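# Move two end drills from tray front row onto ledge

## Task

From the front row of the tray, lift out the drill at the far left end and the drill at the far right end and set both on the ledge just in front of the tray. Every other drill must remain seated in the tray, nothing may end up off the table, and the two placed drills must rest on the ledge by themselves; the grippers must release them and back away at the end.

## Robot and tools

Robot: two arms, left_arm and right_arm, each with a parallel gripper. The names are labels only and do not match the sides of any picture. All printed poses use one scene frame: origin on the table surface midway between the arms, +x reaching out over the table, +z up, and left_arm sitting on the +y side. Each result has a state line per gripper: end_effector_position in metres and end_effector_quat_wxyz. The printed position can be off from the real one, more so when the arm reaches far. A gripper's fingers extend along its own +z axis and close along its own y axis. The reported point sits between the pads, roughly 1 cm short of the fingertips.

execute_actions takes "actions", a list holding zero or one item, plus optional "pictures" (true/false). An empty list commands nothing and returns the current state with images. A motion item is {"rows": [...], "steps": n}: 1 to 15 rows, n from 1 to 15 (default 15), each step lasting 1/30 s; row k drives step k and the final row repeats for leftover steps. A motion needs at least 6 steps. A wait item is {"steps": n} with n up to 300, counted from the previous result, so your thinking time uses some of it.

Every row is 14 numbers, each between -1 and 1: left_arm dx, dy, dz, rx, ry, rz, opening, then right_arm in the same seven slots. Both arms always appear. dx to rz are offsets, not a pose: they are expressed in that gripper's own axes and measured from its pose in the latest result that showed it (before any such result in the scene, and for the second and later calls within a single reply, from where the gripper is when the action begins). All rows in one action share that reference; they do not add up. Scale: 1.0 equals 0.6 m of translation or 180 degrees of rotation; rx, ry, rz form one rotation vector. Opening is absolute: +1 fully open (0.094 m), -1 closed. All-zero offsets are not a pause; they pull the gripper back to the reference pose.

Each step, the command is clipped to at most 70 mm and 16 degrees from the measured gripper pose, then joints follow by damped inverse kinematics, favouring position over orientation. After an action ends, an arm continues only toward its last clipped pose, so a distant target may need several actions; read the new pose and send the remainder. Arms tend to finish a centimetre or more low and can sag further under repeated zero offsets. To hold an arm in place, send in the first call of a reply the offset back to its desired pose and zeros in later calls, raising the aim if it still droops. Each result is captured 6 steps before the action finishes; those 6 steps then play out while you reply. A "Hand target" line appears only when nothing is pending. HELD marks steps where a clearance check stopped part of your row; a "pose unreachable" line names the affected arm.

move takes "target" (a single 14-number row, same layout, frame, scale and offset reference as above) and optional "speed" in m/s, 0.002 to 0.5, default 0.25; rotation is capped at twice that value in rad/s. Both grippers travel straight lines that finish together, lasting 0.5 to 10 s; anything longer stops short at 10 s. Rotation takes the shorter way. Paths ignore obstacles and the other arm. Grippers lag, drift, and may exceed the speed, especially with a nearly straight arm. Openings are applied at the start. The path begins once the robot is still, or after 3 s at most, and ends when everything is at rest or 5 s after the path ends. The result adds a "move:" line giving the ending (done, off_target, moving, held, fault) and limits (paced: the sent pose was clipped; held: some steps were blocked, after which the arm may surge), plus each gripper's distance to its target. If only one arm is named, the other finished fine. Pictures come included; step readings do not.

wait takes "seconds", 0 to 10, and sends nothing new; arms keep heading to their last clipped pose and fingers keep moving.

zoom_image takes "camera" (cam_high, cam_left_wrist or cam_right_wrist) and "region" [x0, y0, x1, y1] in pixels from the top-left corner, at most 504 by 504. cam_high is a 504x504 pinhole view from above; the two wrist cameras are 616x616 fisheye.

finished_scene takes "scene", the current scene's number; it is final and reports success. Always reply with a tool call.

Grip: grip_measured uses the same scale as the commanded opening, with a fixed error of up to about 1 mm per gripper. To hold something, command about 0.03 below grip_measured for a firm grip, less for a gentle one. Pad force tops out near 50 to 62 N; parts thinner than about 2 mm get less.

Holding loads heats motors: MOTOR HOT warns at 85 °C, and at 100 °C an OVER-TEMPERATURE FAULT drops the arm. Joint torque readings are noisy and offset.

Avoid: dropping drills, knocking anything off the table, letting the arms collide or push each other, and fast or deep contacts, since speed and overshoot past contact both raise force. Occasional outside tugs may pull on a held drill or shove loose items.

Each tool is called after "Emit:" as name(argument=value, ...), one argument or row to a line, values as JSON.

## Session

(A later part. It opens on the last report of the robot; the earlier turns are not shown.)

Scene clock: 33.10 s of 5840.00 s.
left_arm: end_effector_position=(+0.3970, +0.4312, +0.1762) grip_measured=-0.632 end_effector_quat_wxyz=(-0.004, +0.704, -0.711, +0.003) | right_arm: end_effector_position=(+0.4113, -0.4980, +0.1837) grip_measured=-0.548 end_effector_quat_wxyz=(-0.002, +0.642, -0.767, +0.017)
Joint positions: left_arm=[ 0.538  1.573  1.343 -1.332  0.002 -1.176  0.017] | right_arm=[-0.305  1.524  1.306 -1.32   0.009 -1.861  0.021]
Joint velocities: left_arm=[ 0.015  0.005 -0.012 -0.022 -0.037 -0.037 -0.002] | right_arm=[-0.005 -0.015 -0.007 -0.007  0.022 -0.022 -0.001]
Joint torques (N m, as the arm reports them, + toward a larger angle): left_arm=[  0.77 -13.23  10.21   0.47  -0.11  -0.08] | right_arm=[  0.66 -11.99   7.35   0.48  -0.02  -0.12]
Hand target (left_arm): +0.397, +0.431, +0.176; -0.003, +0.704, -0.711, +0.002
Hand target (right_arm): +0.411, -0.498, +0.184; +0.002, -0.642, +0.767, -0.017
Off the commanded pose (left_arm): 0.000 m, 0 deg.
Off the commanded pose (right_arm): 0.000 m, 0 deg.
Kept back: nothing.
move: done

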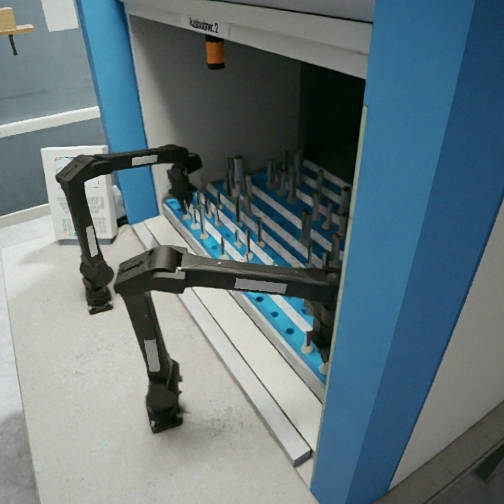

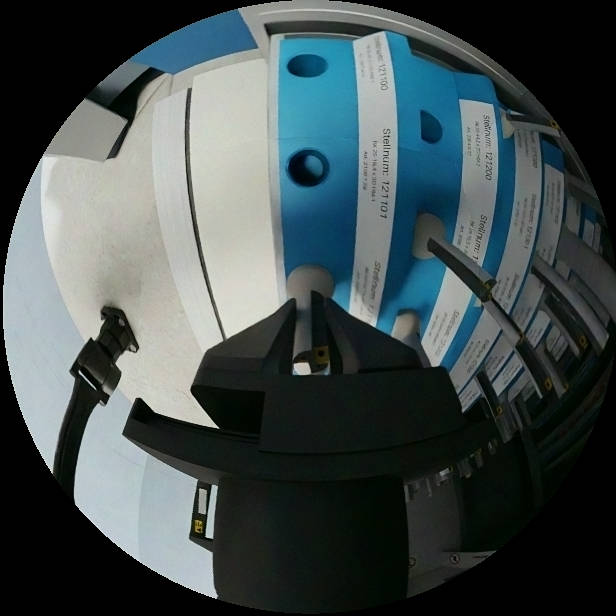

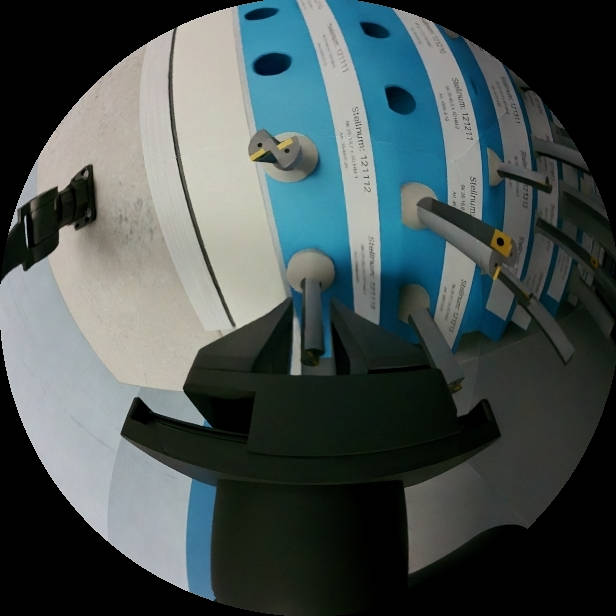

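Emit:
move(
  target=[0.0, 0.0, 0.0, 0, 0, 0, -0.67, 0.0, 0.0, 0.0, 0, 0.0, 0, -0.7],
  speed=0.03,
)

Scene clock: 34.03 s of 5840.00 s.
left_arm: end_effector_position=(+0.3970, +0.4312, +0.1762) grip_measured=-0.652 end_effector_quat_wxyz=(-0.004, +0.704, -0.711, +0.003) | right_arm: end_effector_position=(+0.4113, -0.4980, +0.1837) grip_measured=-0.698 end_effector_quat_wxyz=(-0.002, +0.642, -0.767, +0.017)
Joint positions: left_arm=[ 0.538  1.573  1.343 -1.332  0.002 -1.176  0.016] | right_arm=[-0.305  1.524  1.306 -1.32   0.009 -1.861  0.014]
Joint velocities: left_arm=[-0.005  0.005  0.002 -0.007 -0.007 -0.051 -0.   ] | right_arm=[-0.005  0.015 -0.007 -0.007 -0.051  0.037 -0.001]
Joint torques (N m, as the arm reports them, + toward a larger angle): left_arm=[  0.6  -12.81  10.11   0.51  -0.11  -0.04] | right_arm=[  0.66 -11.87   7.15   0.55  -0.02  -0.11]
Hand target (left_arm): +0.397, +0.431, +0.176; -0.004, +0.704, -0.711, +0.003
Hand target (right_arm): +0.411, -0.498, +0.184; +0.002, -0.642, +0.767, -0.017
Off the commanded pose (left_arm): 0.000 m, 0 deg.
Off the commanded pose (right_arm): 0.000 m, 0 deg.
Kept back: nothing.
move: done

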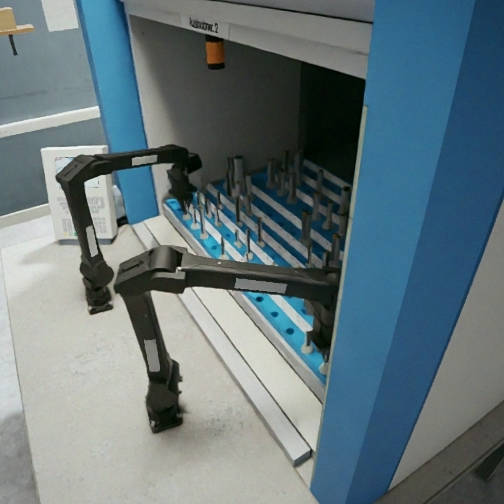

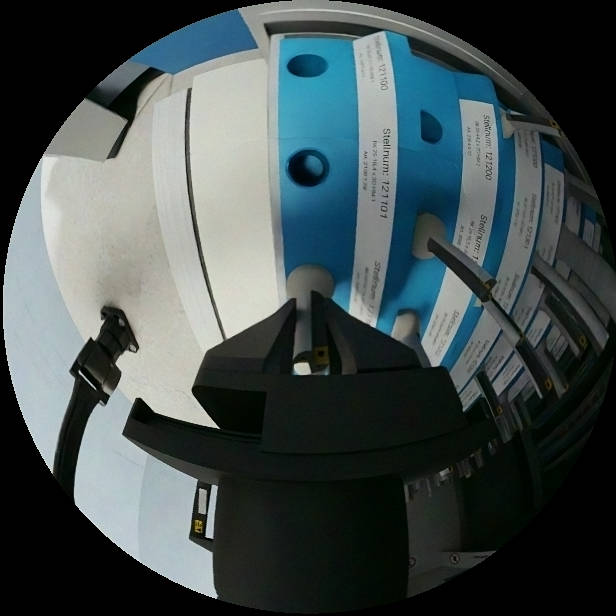

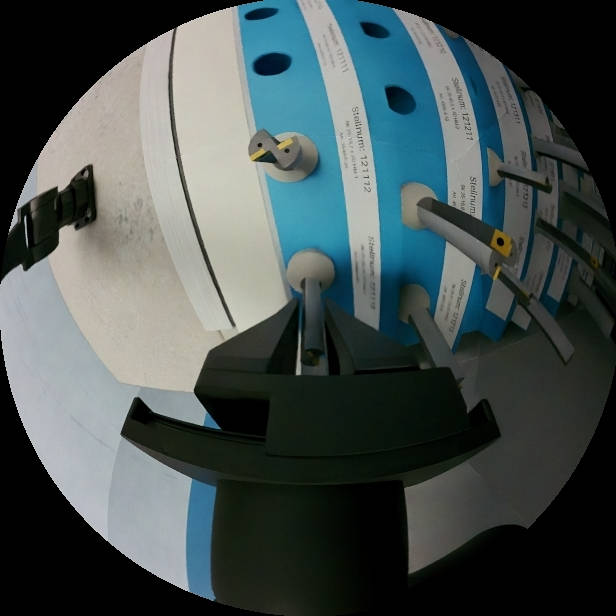

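Emit:
move(
  target=[0.0, 0.0, 0.0, 0, 0, 0, -0.685, 0.0, 0.0, 0.0, 0, 0.0, 0, -0.77],
  speed=0.03,
)

Scene clock: 34.97 s of 5840.00 s.
left_arm: end_effector_position=(+0.3970, +0.4312, +0.1762) grip_measured=-0.655 end_effector_quat_wxyz=(-0.004, +0.704, -0.711, +0.003) | right_arm: end_effector_position=(+0.4113, -0.4980, +0.1837) grip_measured=-0.767 end_effector_quat_wxyz=(-0.002, +0.642, -0.767, +0.017)
Joint positions: left_arm=[ 0.538  1.573  1.343 -1.332  0.002 -1.176  0.016] | right_arm=[-0.305  1.524  1.306 -1.32   0.009 -1.861  0.011]
Joint velocities: left_arm=[ 0.005 -0.015 -0.002 -0.007  0.037 -0.081 -0.   ] | right_arm=[-0.024 -0.015 -0.012  0.007 -0.066 -0.022 -0.001]
Joint torques (N m, as the arm reports them, + toward a larger angle): left_arm=[  1.14 -12.77  10.16   0.56  -0.12  -0.02] | right_arm=[ -0.32 -11.84   7.46   0.45  -0.05  -0.08]
Hand target (left_arm): +0.397, +0.431, +0.176; -0.004, +0.704, -0.711, +0.003
Hand target (right_arm): +0.411, -0.498, +0.184; +0.002, -0.642, +0.767, -0.017
Off the commanded pose (left_arm): 0.000 m, 0 deg.
Off the commanded pose (right_arm): 0.000 m, 0 deg.
Kept back: nothing.
move: done

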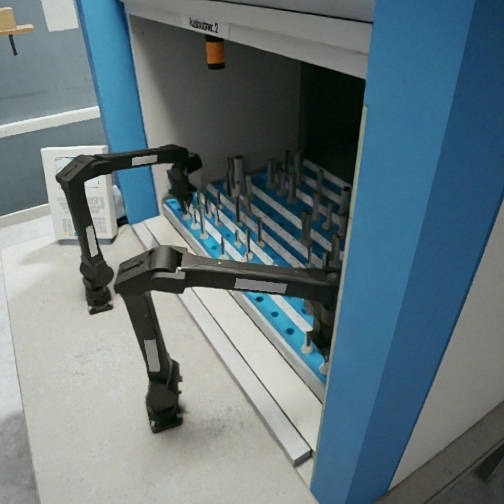

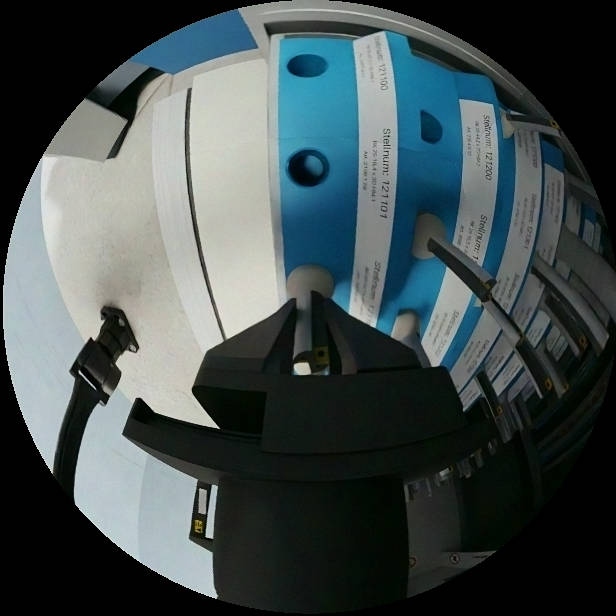

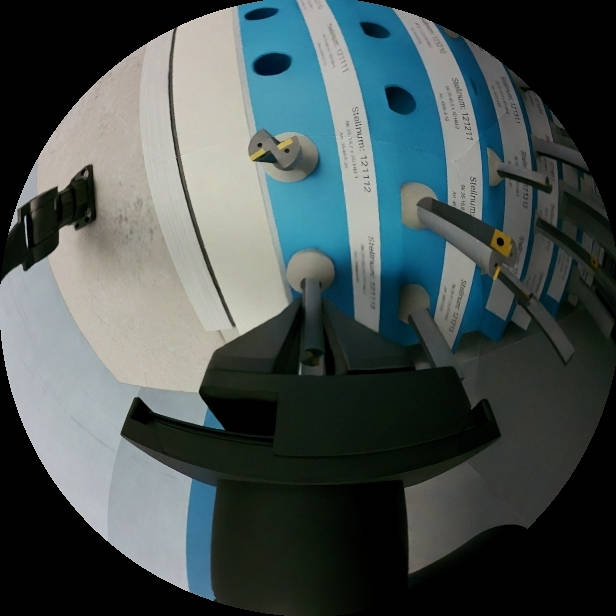

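Emit:
move(
  target=[-0.004, -0.012, -0.15, 0.012, 0, 0, -0.685, 0.0, 0.0, 0.0, 0, 0.0, 0, -0.80],
  speed=0.05,
)

Scene clock: 37.33 s of 5840.00 s.
left_arm: end_effector_position=(+0.3968, +0.4299, +0.2203) grip_measured=-0.655 end_effector_quat_wxyz=(+0.013, +0.703, -0.711, -0.001) | right_arm: end_effector_position=(+0.4113, -0.4980, +0.1837) grip_measured=-0.798 end_effector_quat_wxyz=(-0.002, +0.642, -0.767, +0.017)
Joint positions: left_arm=[ 0.538  1.573  1.461 -1.484  0.009 -1.176  0.016] | right_arm=[-0.305  1.524  1.306 -1.32   0.009 -1.861  0.01 ]
Joint velocities: left_arm=[-0.005 -0.005 -0.022 -0.017 -0.022 -0.051 -0.   ] | right_arm=[-0.005 -0.015 -0.007 -0.017  0.022 -0.022 -0.   ]
Joint torques (N m, as the arm reports them, + toward a larger angle): left_arm=[  0.89 -15.77  16.12  -1.5    0.24  -0.01] | right_arm=[ -0.02 -10.98   7.28   0.41  -0.07  -0.06]
Hand target (left_arm): +0.400, +0.433, +0.265; -0.018, +0.703, -0.710, +0.016
Hand target (right_arm): +0.411, -0.498, +0.184; +0.002, -0.642, +0.767, -0.017
Off the commanded pose (left_arm): 0.047 m, 4 deg.
Off the commanded pose (right_arm): 0.000 m, 0 deg.
Kept back: nothing.
move: off_target (left_arm)

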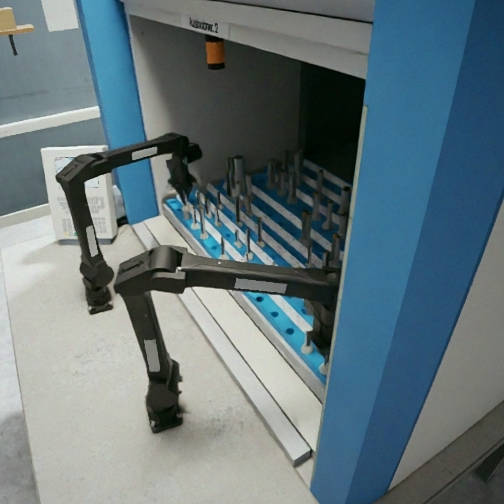

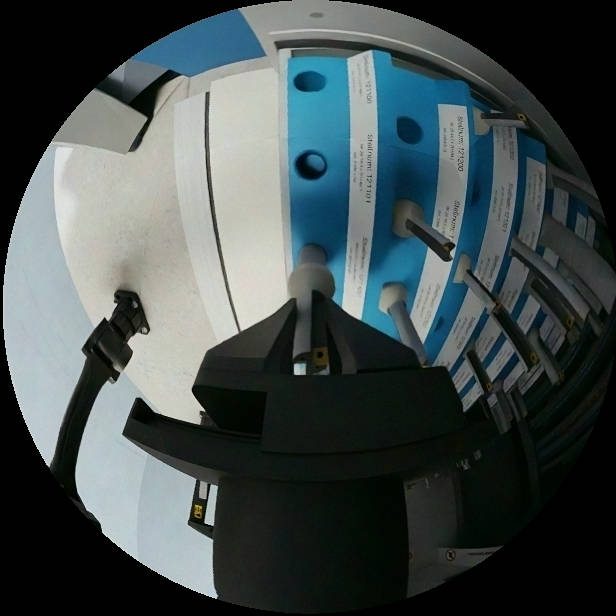

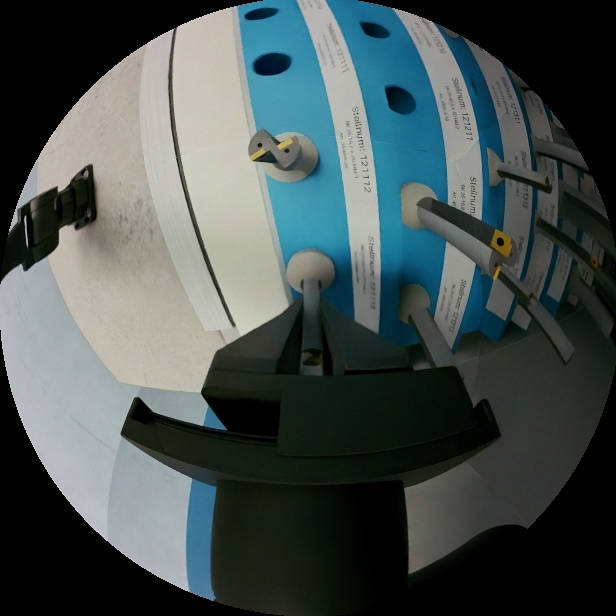

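Emit:
move(
  target=[0.0, -0.008, -0.08, 0.02, 0, 0, -0.685, 0.0, 0.0, 0.0, 0, 0.0, 0, -0.85],
  speed=0.04,
)

Scene clock: 39.07 s of 5840.00 s.
left_arm: end_effector_position=(+0.3967, +0.4279, +0.2243) grip_measured=-0.655 end_effector_quat_wxyz=(+0.018, +0.704, -0.710, +0.003) | right_arm: end_effector_position=(+0.4113, -0.4980, +0.1837) grip_measured=-0.836 end_effector_quat_wxyz=(-0.002, +0.642, -0.767, +0.017)
Joint positions: left_arm=[ 0.538  1.573  1.471 -1.499  0.02  -1.176  0.016] | right_arm=[-0.305  1.524  1.306 -1.32   0.009 -1.861  0.008]
Joint velocities: left_arm=[ 0.015  0.015 -0.007 -0.002 -0.022 -0.022 -0.   ] | right_arm=[-0.005 -0.015  0.007 -0.007 -0.081 -0.007  0.   ]
Joint torques (N m, as the arm reports them, + toward a larger angle): left_arm=[  1.29 -15.87  16.16  -1.63   0.44  -0.02] | right_arm=[  0.15 -11.6    7.24   0.31  -0.03  -0.06]
Hand target (left_arm): +0.400, +0.430, +0.267; -0.010, +0.704, -0.710, +0.021
Hand target (right_arm): +0.411, -0.498, +0.184; +0.002, -0.642, +0.767, -0.017
Off the commanded pose (left_arm): 0.044 m, 4 deg.
Off the commanded pose (right_arm): 0.000 m, 0 deg.
Kept back: nothing.
move: off_target (left_arm)

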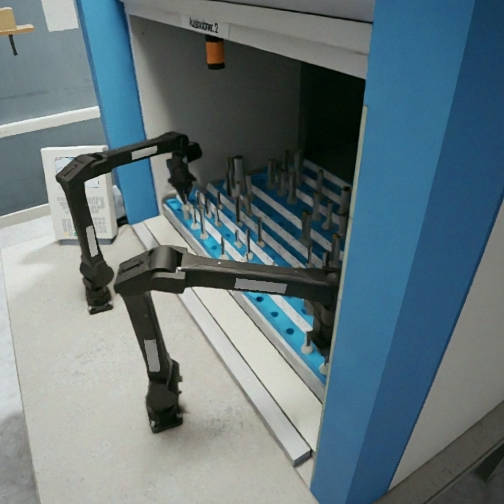

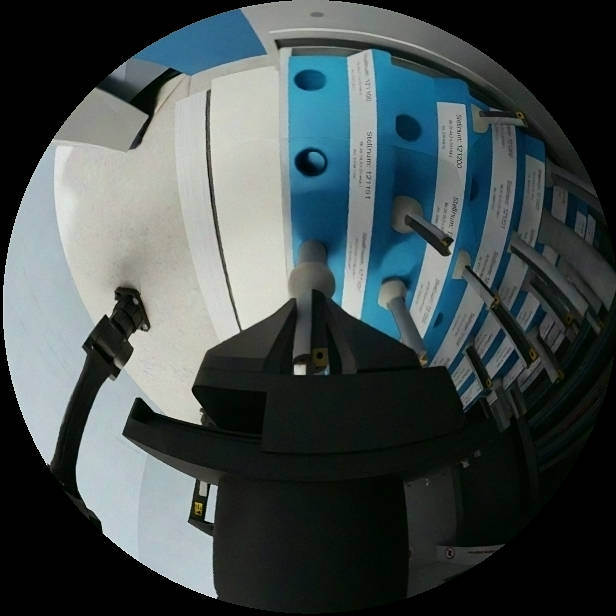

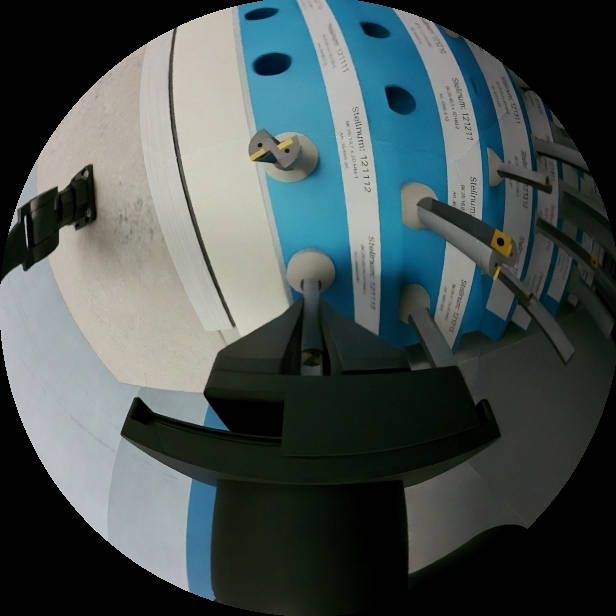

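Emit:
move(
  target=[-0.008, -0.006, -0.03, 0.02, -0.024, 0, -0.685, 0.0, 0.0, 0.0, 0, 0.0, 0, -0.868],
  speed=0.02,
)

Scene clock: 42.67 s of 5840.00 s.
left_arm: end_effector_position=(+0.3983, +0.4328, +0.2186) grip_measured=-0.655 end_effector_quat_wxyz=(+0.004, +0.702, -0.712, -0.009) | right_arm: end_effector_position=(+0.4113, -0.4980, +0.1837) grip_measured=-0.846 end_effector_quat_wxyz=(-0.002, +0.642, -0.767, +0.017)
Joint positions: left_arm=[ 0.534  1.573  1.456 -1.468 -0.013 -1.176  0.016] | right_arm=[-0.305  1.524  1.306 -1.32   0.009 -1.861  0.007]
Joint velocities: left_arm=[-0.015  0.005 -0.007  0.002  0.051  0.066 -0.001] | right_arm=[-0.005  0.005 -0.007  0.012 -0.066  0.022  0.001]
Joint torques (N m, as the arm reports them, + toward a larger angle): left_arm=[  0.08 -16.44  10.79   1.34  -0.76  -0.16] | right_arm=[  0.43 -11.42   7.38   0.45  -0.02  -0.04]
Hand target (left_arm): +0.400, +0.433, +0.242; -0.031, +0.704, -0.710, -0.001
Hand target (right_arm): +0.411, -0.498, +0.184; +0.002, -0.642, +0.767, -0.017
Off the commanded pose (left_arm): 0.024 m, 4 deg.
Off the commanded pose (right_arm): 0.000 m, 0 deg.
Kept back: nothing.
move: off_target (left_arm)

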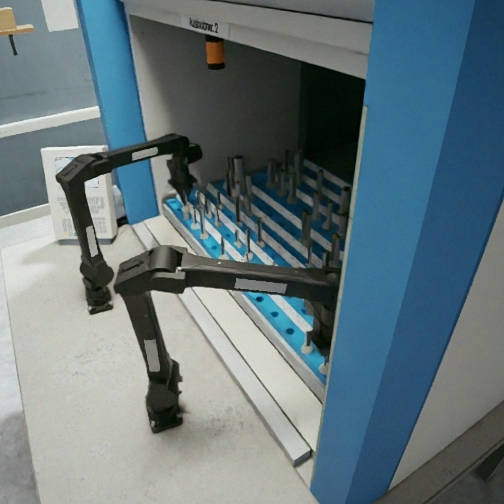

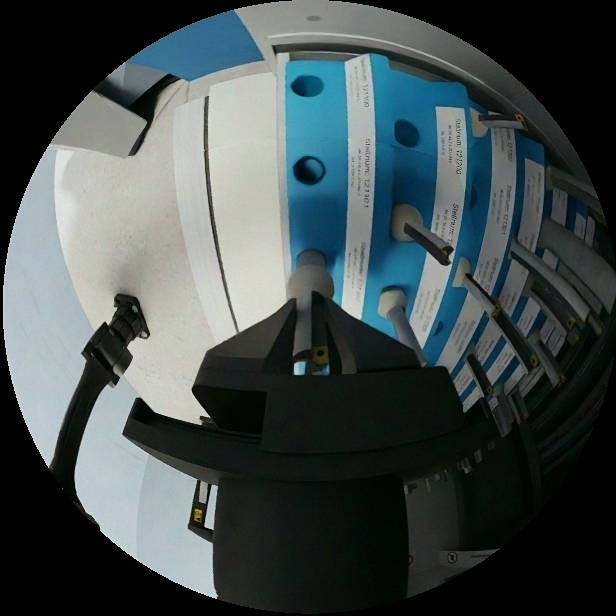

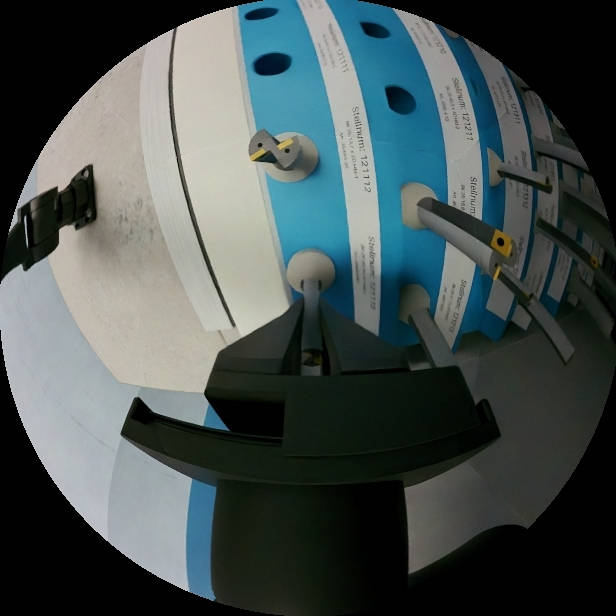

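Emit:
move(
  target=[-0.002, -0.006, -0.11, 0.027, -0.015, 0, -0.685, 0.002, -0.008, -0.13, 0.022, 0.007, 0, -0.878],
  speed=0.03,
)

Scene clock: 45.90 s of 5840.00 s.
left_arm: end_effector_position=(+0.3951, +0.4310, +0.2321) grip_measured=-0.655 end_effector_quat_wxyz=(+0.002, +0.702, -0.712, -0.006) | right_arm: end_effector_position=(+0.4093, -0.4971, +0.2091) grip_measured=-0.846 end_effector_quat_wxyz=(-0.000, +0.642, -0.767, +0.012)
Joint positions: left_arm=[ 0.534  1.556  1.472 -1.494 -0.01  -1.176  0.016] | right_arm=[-0.305  1.513  1.362 -1.397  0.009 -1.861  0.007]
Joint velocities: left_arm=[-0.015 -0.015  0.012 -0.022  0.095  0.022 -0.002] | right_arm=[ 0.005 -0.024 -0.002  0.012 -0.022 -0.037 -0.   ]
Joint torques (N m, as the arm reports them, + toward a larger angle): left_arm=[  0.25 -16.38  16.67  -1.12  -0.77  -0.13] | right_arm=[ -0.2  -15.46  12.56  -0.72  -0.03  -0.1 ]
Hand target (left_arm): +0.399, +0.433, +0.282; -0.043, +0.702, -0.711, +0.005
Hand target (right_arm): +0.412, -0.498, +0.260; +0.017, -0.641, +0.766, -0.051
Off the commanded pose (left_arm): 0.053 m, 5 deg.
Off the commanded pose (right_arm): 0.053 m, 5 deg.
Kept back: nothing.
move: off_target (left_arm, right_arm)

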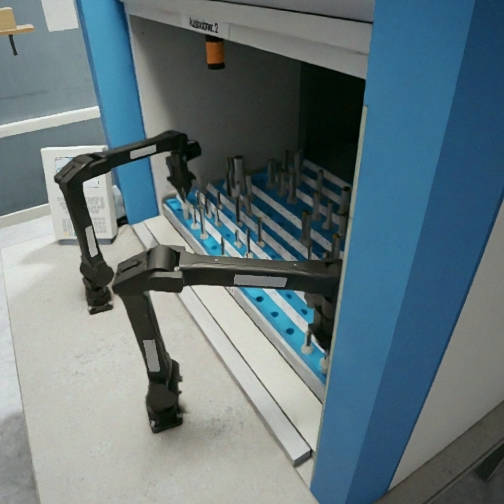

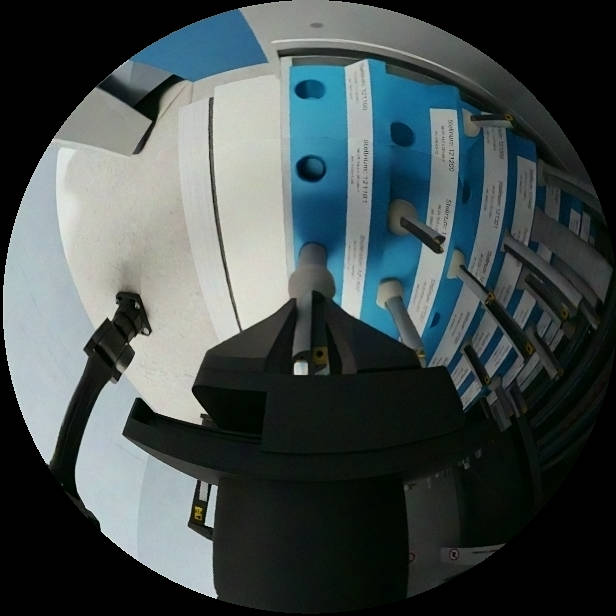

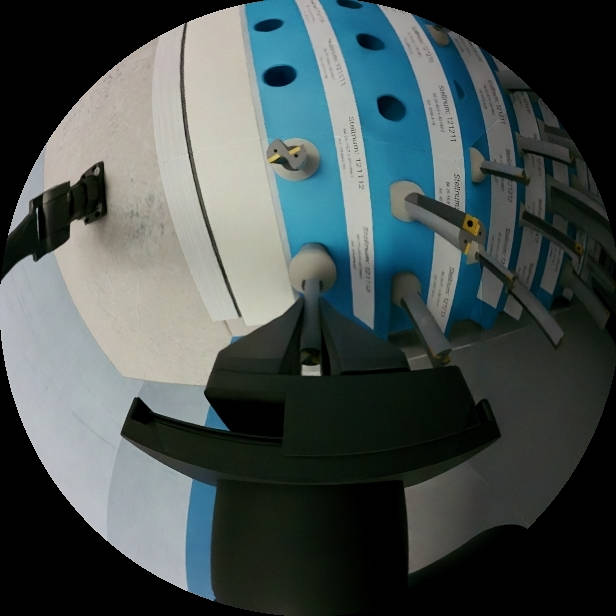

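Emit:
move(
  target=[-0.004, -0.008, -0.125, 0.027, -0.015, 0, -0.685, 0.002, -0.008, -0.15, 0.027, 0.008, 0, -0.878],
  speed=0.04,
)

Scene clock: 48.87 s of 5840.00 s.
left_arm: end_effector_position=(+0.3862, +0.4290, +0.2538) grip_measured=-0.655 end_effector_quat_wxyz=(+0.009, +0.702, -0.712, -0.014) | right_arm: end_effector_position=(+0.4007, -0.4927, +0.2492) grip_measured=-0.846 end_effector_quat_wxyz=(+0.004, +0.642, -0.767, +0.002)
Joint positions: left_arm=[ 0.534  1.541  1.511 -1.567 -0.018 -1.176  0.016] | right_arm=[-0.305  1.491  1.443 -1.522  0.009 -1.861  0.007]
Joint velocities: left_arm=[-0.005 -0.015 -0.007  0.007 -0.007  0.022 -0.001] | right_arm=[ 0.005  0.005  0.002  0.007 -0.022  0.022  0.001]
Joint torques (N m, as the arm reports them, + toward a larger angle): left_arm=[  0.93 -16.04  17.57  -0.16  -0.24  -0.09] | right_arm=[ -0.23 -13.56  13.16   0.01  -0.07  -0.09]
Hand target (left_arm): +0.396, +0.432, +0.306; -0.045, +0.702, -0.711, +0.008
Hand target (right_arm): +0.410, -0.497, +0.298; +0.019, -0.641, +0.766, -0.053
Off the commanded pose (left_arm): 0.055 m, 7 deg.
Off the commanded pose (right_arm): 0.052 m, 6 deg.
Kept back: nothing.
move: off_target (left_arm, right_arm)

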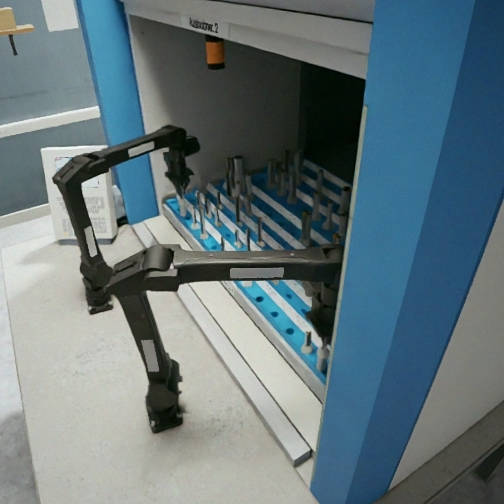

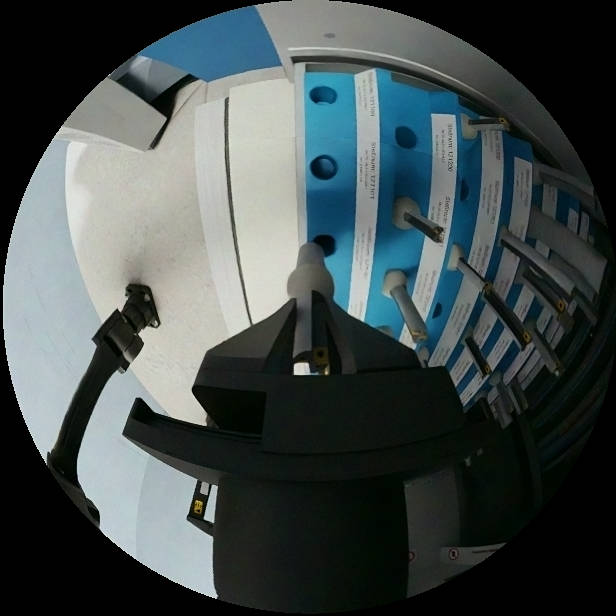

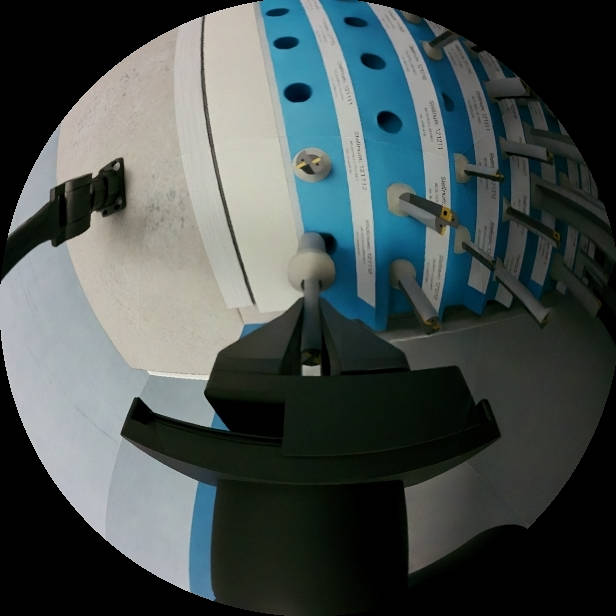

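Emit:
move(
  target=[-0.017, 0.125, -0.03, 0.015, 0, 0, -0.685, -0.036, 0.115, -0.03, 0.012, 0.0, 0, -0.878],
  speed=0.06,
)

Scene clock: 51.50 s of 5840.00 s.
left_arm: end_effector_position=(+0.3201, +0.4380, +0.2664) grip_measured=-0.683 end_effector_quat_wxyz=(-0.006, +0.702, -0.712, +0.001) | right_arm: end_effector_position=(+0.3426, -0.4621, +0.2545) grip_measured=-0.847 end_effector_quat_wxyz=(-0.001, +0.642, -0.767, +0.006)
Joint positions: left_arm=[ 0.625  1.369  1.361 -1.55  -0.001 -1.084  0.015] | right_arm=[-0.305  1.313  1.278 -1.524  0.003 -1.861  0.007]
Joint velocities: left_arm=[-0.005  0.005  0.002 -0.002  0.081 -0.007 -0.   ] | right_arm=[-0.005 -0.024 -0.002 -0.017  0.007  0.022  0.   ]
Joint torques (N m, as the arm reports them, + toward a larger angle): left_arm=[  2.35 -11.52   9.82  -0.06   0.06   0.03] | right_arm=[ -0.05 -10.     7.75   0.12  -0.26  -0.13]
Hand target (left_arm): +0.312, +0.438, +0.272; -0.008, +0.702, -0.712, +0.003
Hand target (right_arm): +0.336, -0.460, +0.267; +0.008, -0.642, +0.767, -0.016
Off the commanded pose (left_arm): 0.012 m, 0 deg.
Off the commanded pose (right_arm): 0.014 m, 2 deg.
Kept back: nothing.
move: off_target (left_arm, right_arm)

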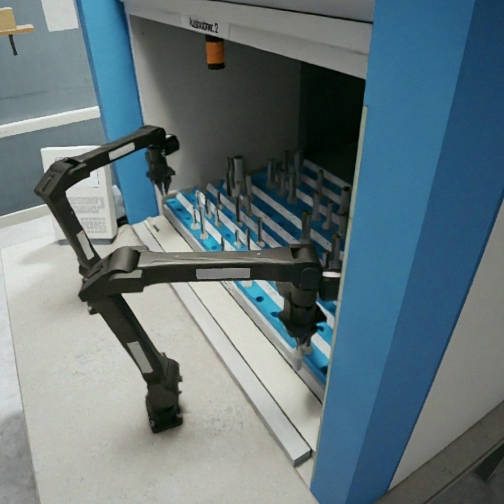

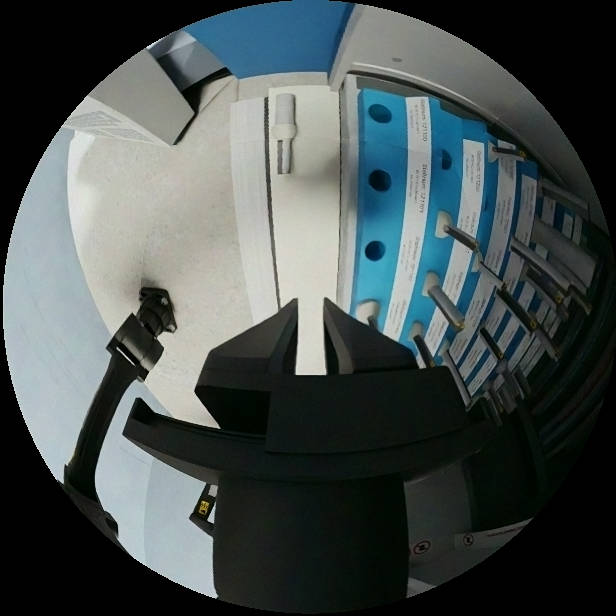

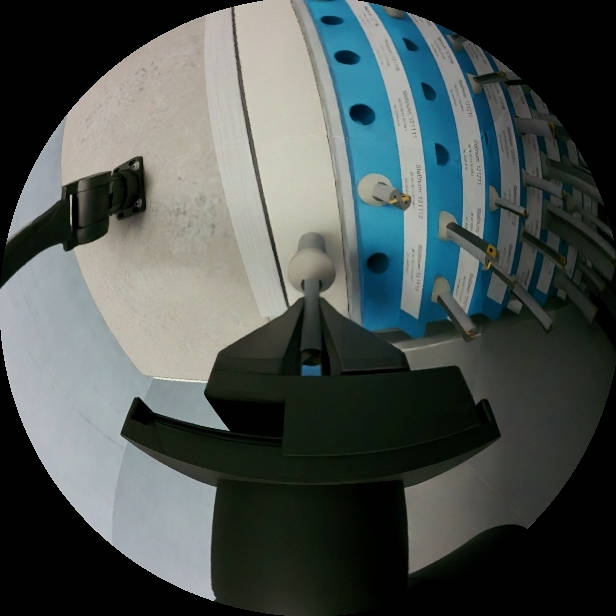

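Emit:
zoom_image(
  camera="cam_left_wrist",
  region=[210, 70, 370, 200],
)

Emit:
zoom_image(
  camera="cam_high",
  region=[100, 160, 240, 280],
)

Region (210, 70, 370, 200) of cam_left_wrist's 616x616 image, scaled by 3.150, with more detail than that image has; it fills the top 410 rows of this view, and the rest is white.

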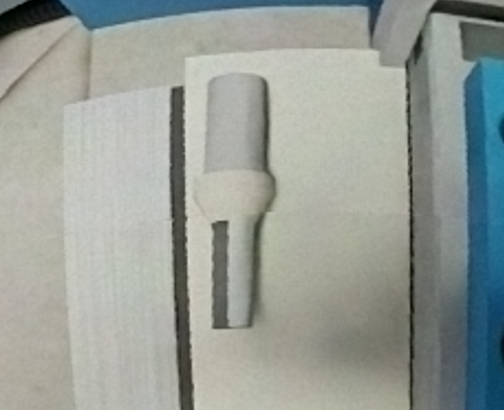

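Region (100, 160, 240, 280) of cam_high's 504x504 image, scaled by 3.600, with more detail than that image has; it fills the top 432 rows of this view, and the rest is white.

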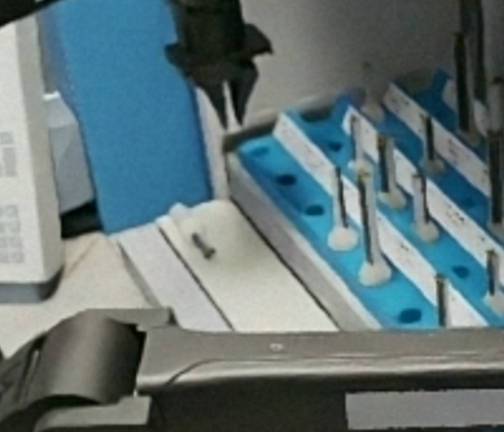

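Emit:
move(
  target=[-0.15, 0.03, 0.15, 0.139, 0, 0, 0.0, 0.0, 0.006, 0.14, -0.005, 0.0, 0, -0.885],
  speed=0.08,
)

Scene clock: 58.97 s of 5840.00 s.
left_arm: end_effector_position=(+0.3090, +0.5226, +0.1722) grip_measured=-0.002 end_effector_quat_wxyz=(-0.147, +0.687, -0.694, +0.156) | right_arm: end_effector_position=(+0.3369, -0.4595, +0.1705) grip_measured=-0.847 end_effector_quat_wxyz=(+0.005, +0.642, -0.767, -0.006)
Joint positions: left_arm=[ 0.933  1.322  1.015 -0.957  0.31  -0.829  0.047] | right_arm=[-0.305  1.347  1.086 -1.325  0.004 -1.861  0.007]
Joint velocities: left_arm=[ 0.005 -0.005  0.002 -0.007 -0.051  0.022  0.   ] | right_arm=[ 0.015  0.005 -0.002 -0.022 -0.022  0.022  0.   ]
Joint torques (N m, as the arm reports them, + toward a larger angle): left_arm=[  1.99 -10.07   9.85   2.09   0.33   0.06] | right_arm=[ 0.15 -8.46  7.24  1.02  0.14 -0.11]
Hand target (left_arm): +0.306, +0.527, +0.175; -0.159, +0.685, -0.694, +0.156
Hand target (right_arm): +0.340, -0.461, +0.171; -0.004, -0.642, +0.767, +0.000
Off the commanded pose (left_arm): 0.009 m, 1 deg.
Off the commanded pose (right_arm): 0.004 m, 1 deg.
Kept back: nothing.
move: done

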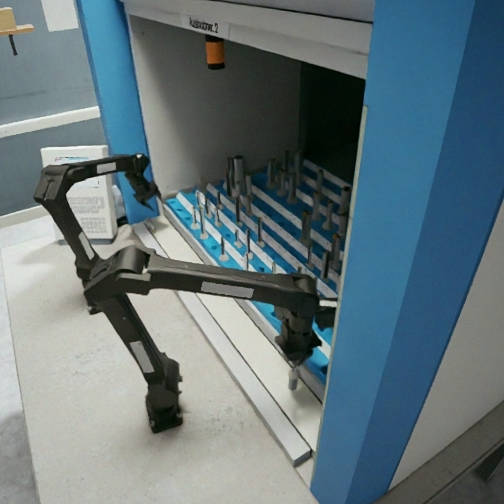

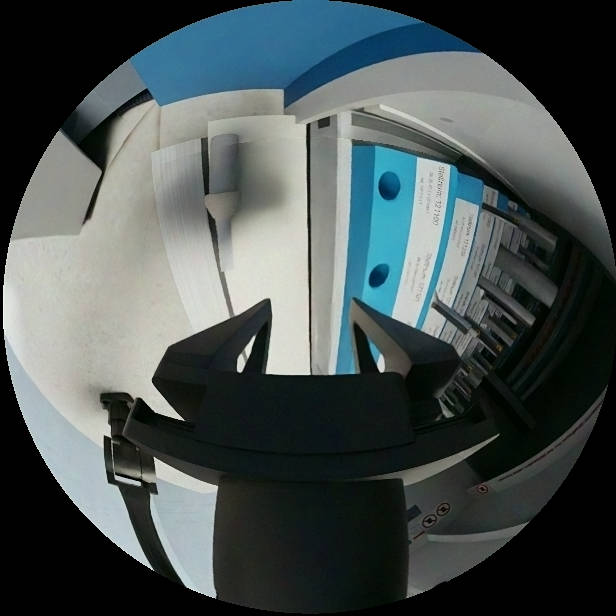

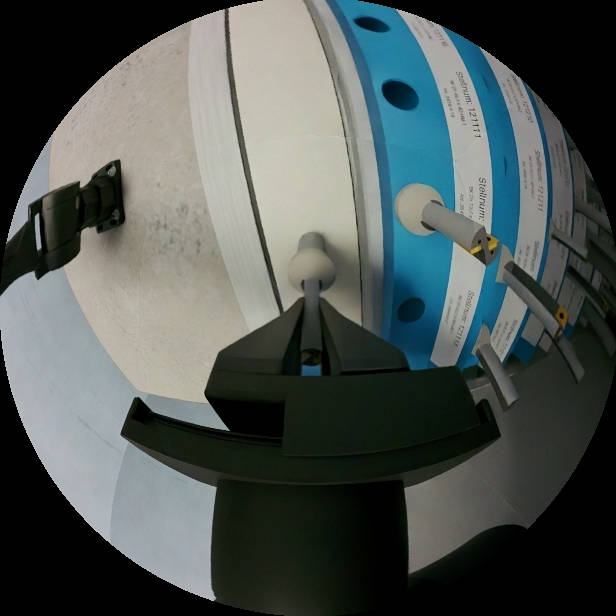

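Emit:
zoom_image(
  camera="cam_left_wrist",
  region=[140, 110, 340, 320],
)

Emit:
move(
  target=[0.0, 0.0, 0.0, 0.0, 0, 0, 0.0, 0.0, 0.0, 0.055, 0.0, 0.0, 0, -0.885],
  speed=0.02,
)

Region (140, 110, 340, 320) of cam_left_wrist's 616x616 image, scaled by 2.400, with more detail than that image has; it fills the left 480 columns of this view, and the rest is white.

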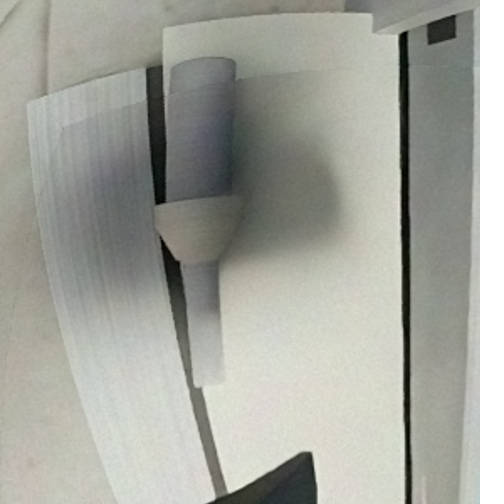

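Scene clock: 61.33 s of 5840.00 s.
left_arm: end_effector_position=(+0.3090, +0.5226, +0.1722) grip_measured=-0.002 end_effector_quat_wxyz=(-0.147, +0.687, -0.695, +0.156) | right_arm: end_effector_position=(+0.3348, -0.4584, +0.1454) grip_measured=-0.847 end_effector_quat_wxyz=(+0.005, +0.642, -0.767, -0.008)
Joint positions: left_arm=[ 0.933  1.322  1.015 -0.957  0.31  -0.827  0.047] | right_arm=[-0.305  1.363  1.033 -1.259  0.004 -1.861  0.007]
Joint velocities: left_arm=[-0.005 -0.005 -0.007 -0.007  0.037 -0.007  0.   ] | right_arm=[-0.024 -0.015 -0.012  0.007 -0.081 -0.022 -0.001]
Joint torques (N m, as the arm reports them, + toward a larger angle): left_arm=[ 1.16 -8.97 10.46  1.32  0.14 -0.02] | right_arm=[ 0.84 -7.87  6.02  1.34 -0.06 -0.08]
Hand target (left_arm): +0.309, +0.523, +0.172; -0.147, +0.687, -0.694, +0.156
Hand target (right_arm): +0.336, -0.459, +0.138; -0.005, -0.642, +0.767, +0.006
Off the commanded pose (left_arm): 0.000 m, 0 deg.
Off the commanded pose (right_arm): 0.008 m, 0 deg.
Kept back: nothing.
move: done

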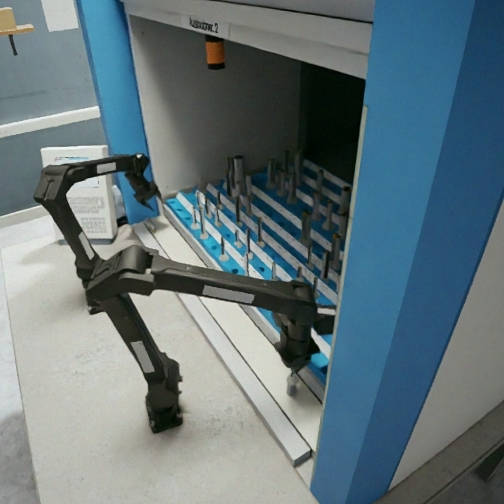

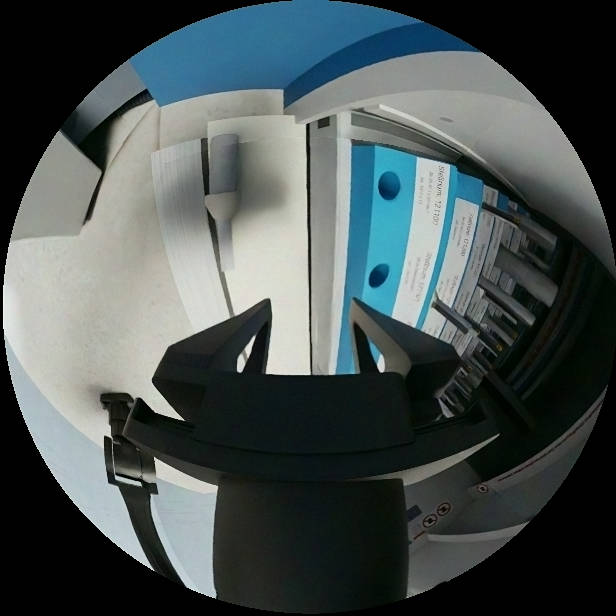

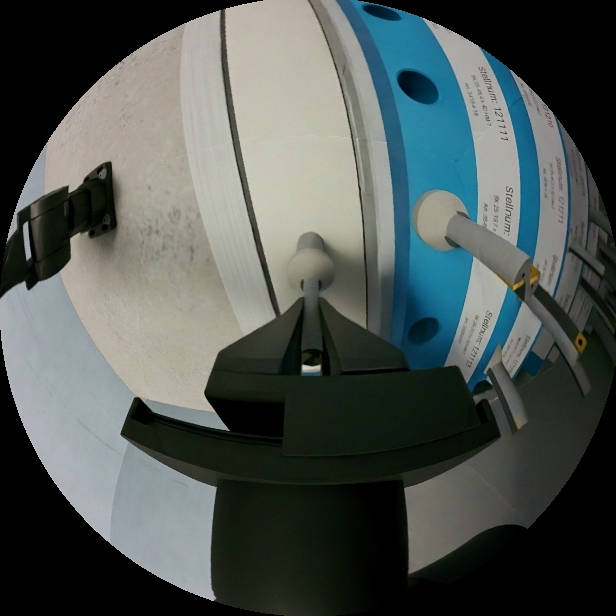

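Emit:
move(
  target=[0.0, 0.0, 0.0, 0.0, 0, 0, 0.0, 0.0, 0.0, 0.025, 0.0, 0.0, 0, -0.885],
  speed=0.01,
)

Scene clock: 63.30 s of 5840.00 s.
left_arm: end_effector_position=(+0.3090, +0.5226, +0.1722) grip_measured=-0.002 end_effector_quat_wxyz=(-0.147, +0.687, -0.695, +0.156) | right_arm: end_effector_position=(+0.3346, -0.4583, +0.1445) grip_measured=-0.847 end_effector_quat_wxyz=(+0.005, +0.642, -0.767, -0.006)
Joint positions: left_arm=[ 0.933  1.322  1.015 -0.957  0.31  -0.827  0.047] | right_arm=[-0.305  1.361  1.028 -1.253  0.004 -1.861  0.007]
Joint velocities: left_arm=[-0.005  0.015  0.007 -0.012 -0.037 -0.007 -0.   ] | right_arm=[-0.024 -0.005 -0.002 -0.007  0.022 -0.037 -0.001]
Joint torques (N m, as the arm reports them, + toward a larger angle): left_arm=[ 0.62 -9.06 10.45  1.22  0.15 -0.02] | right_arm=[-0.11 -8.25  5.1   1.49 -0.09 -0.08]
Hand target (left_arm): +0.309, +0.523, +0.172; -0.147, +0.687, -0.695, +0.156
Hand target (right_arm): +0.334, -0.458, +0.131; -0.005, -0.642, +0.767, +0.008
Off the commanded pose (left_arm): 0.000 m, 0 deg.
Off the commanded pose (right_arm): 0.014 m, 0 deg.
Kept back: nothing.
move: off_target (right_arm)

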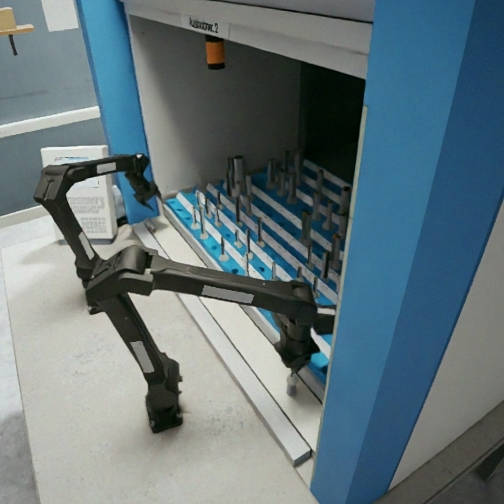

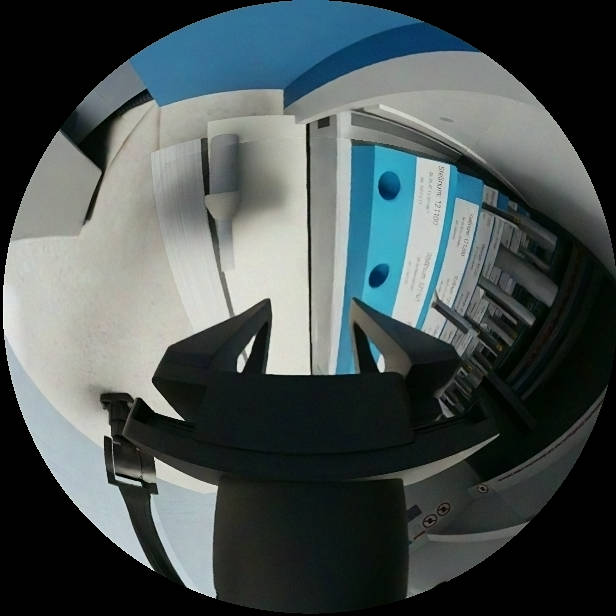

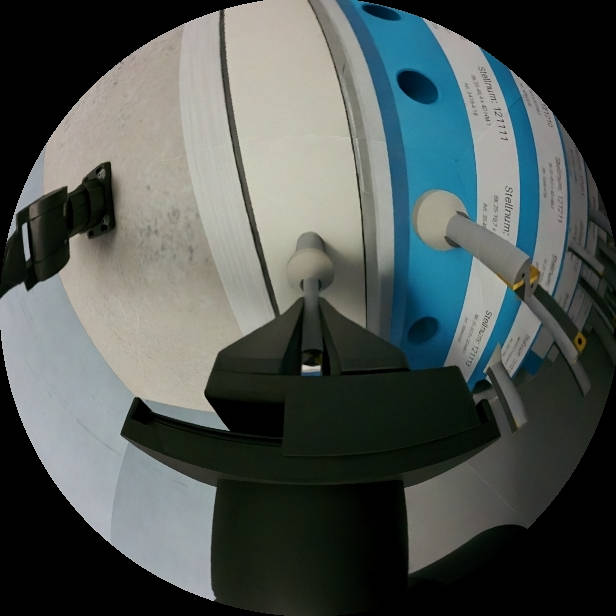

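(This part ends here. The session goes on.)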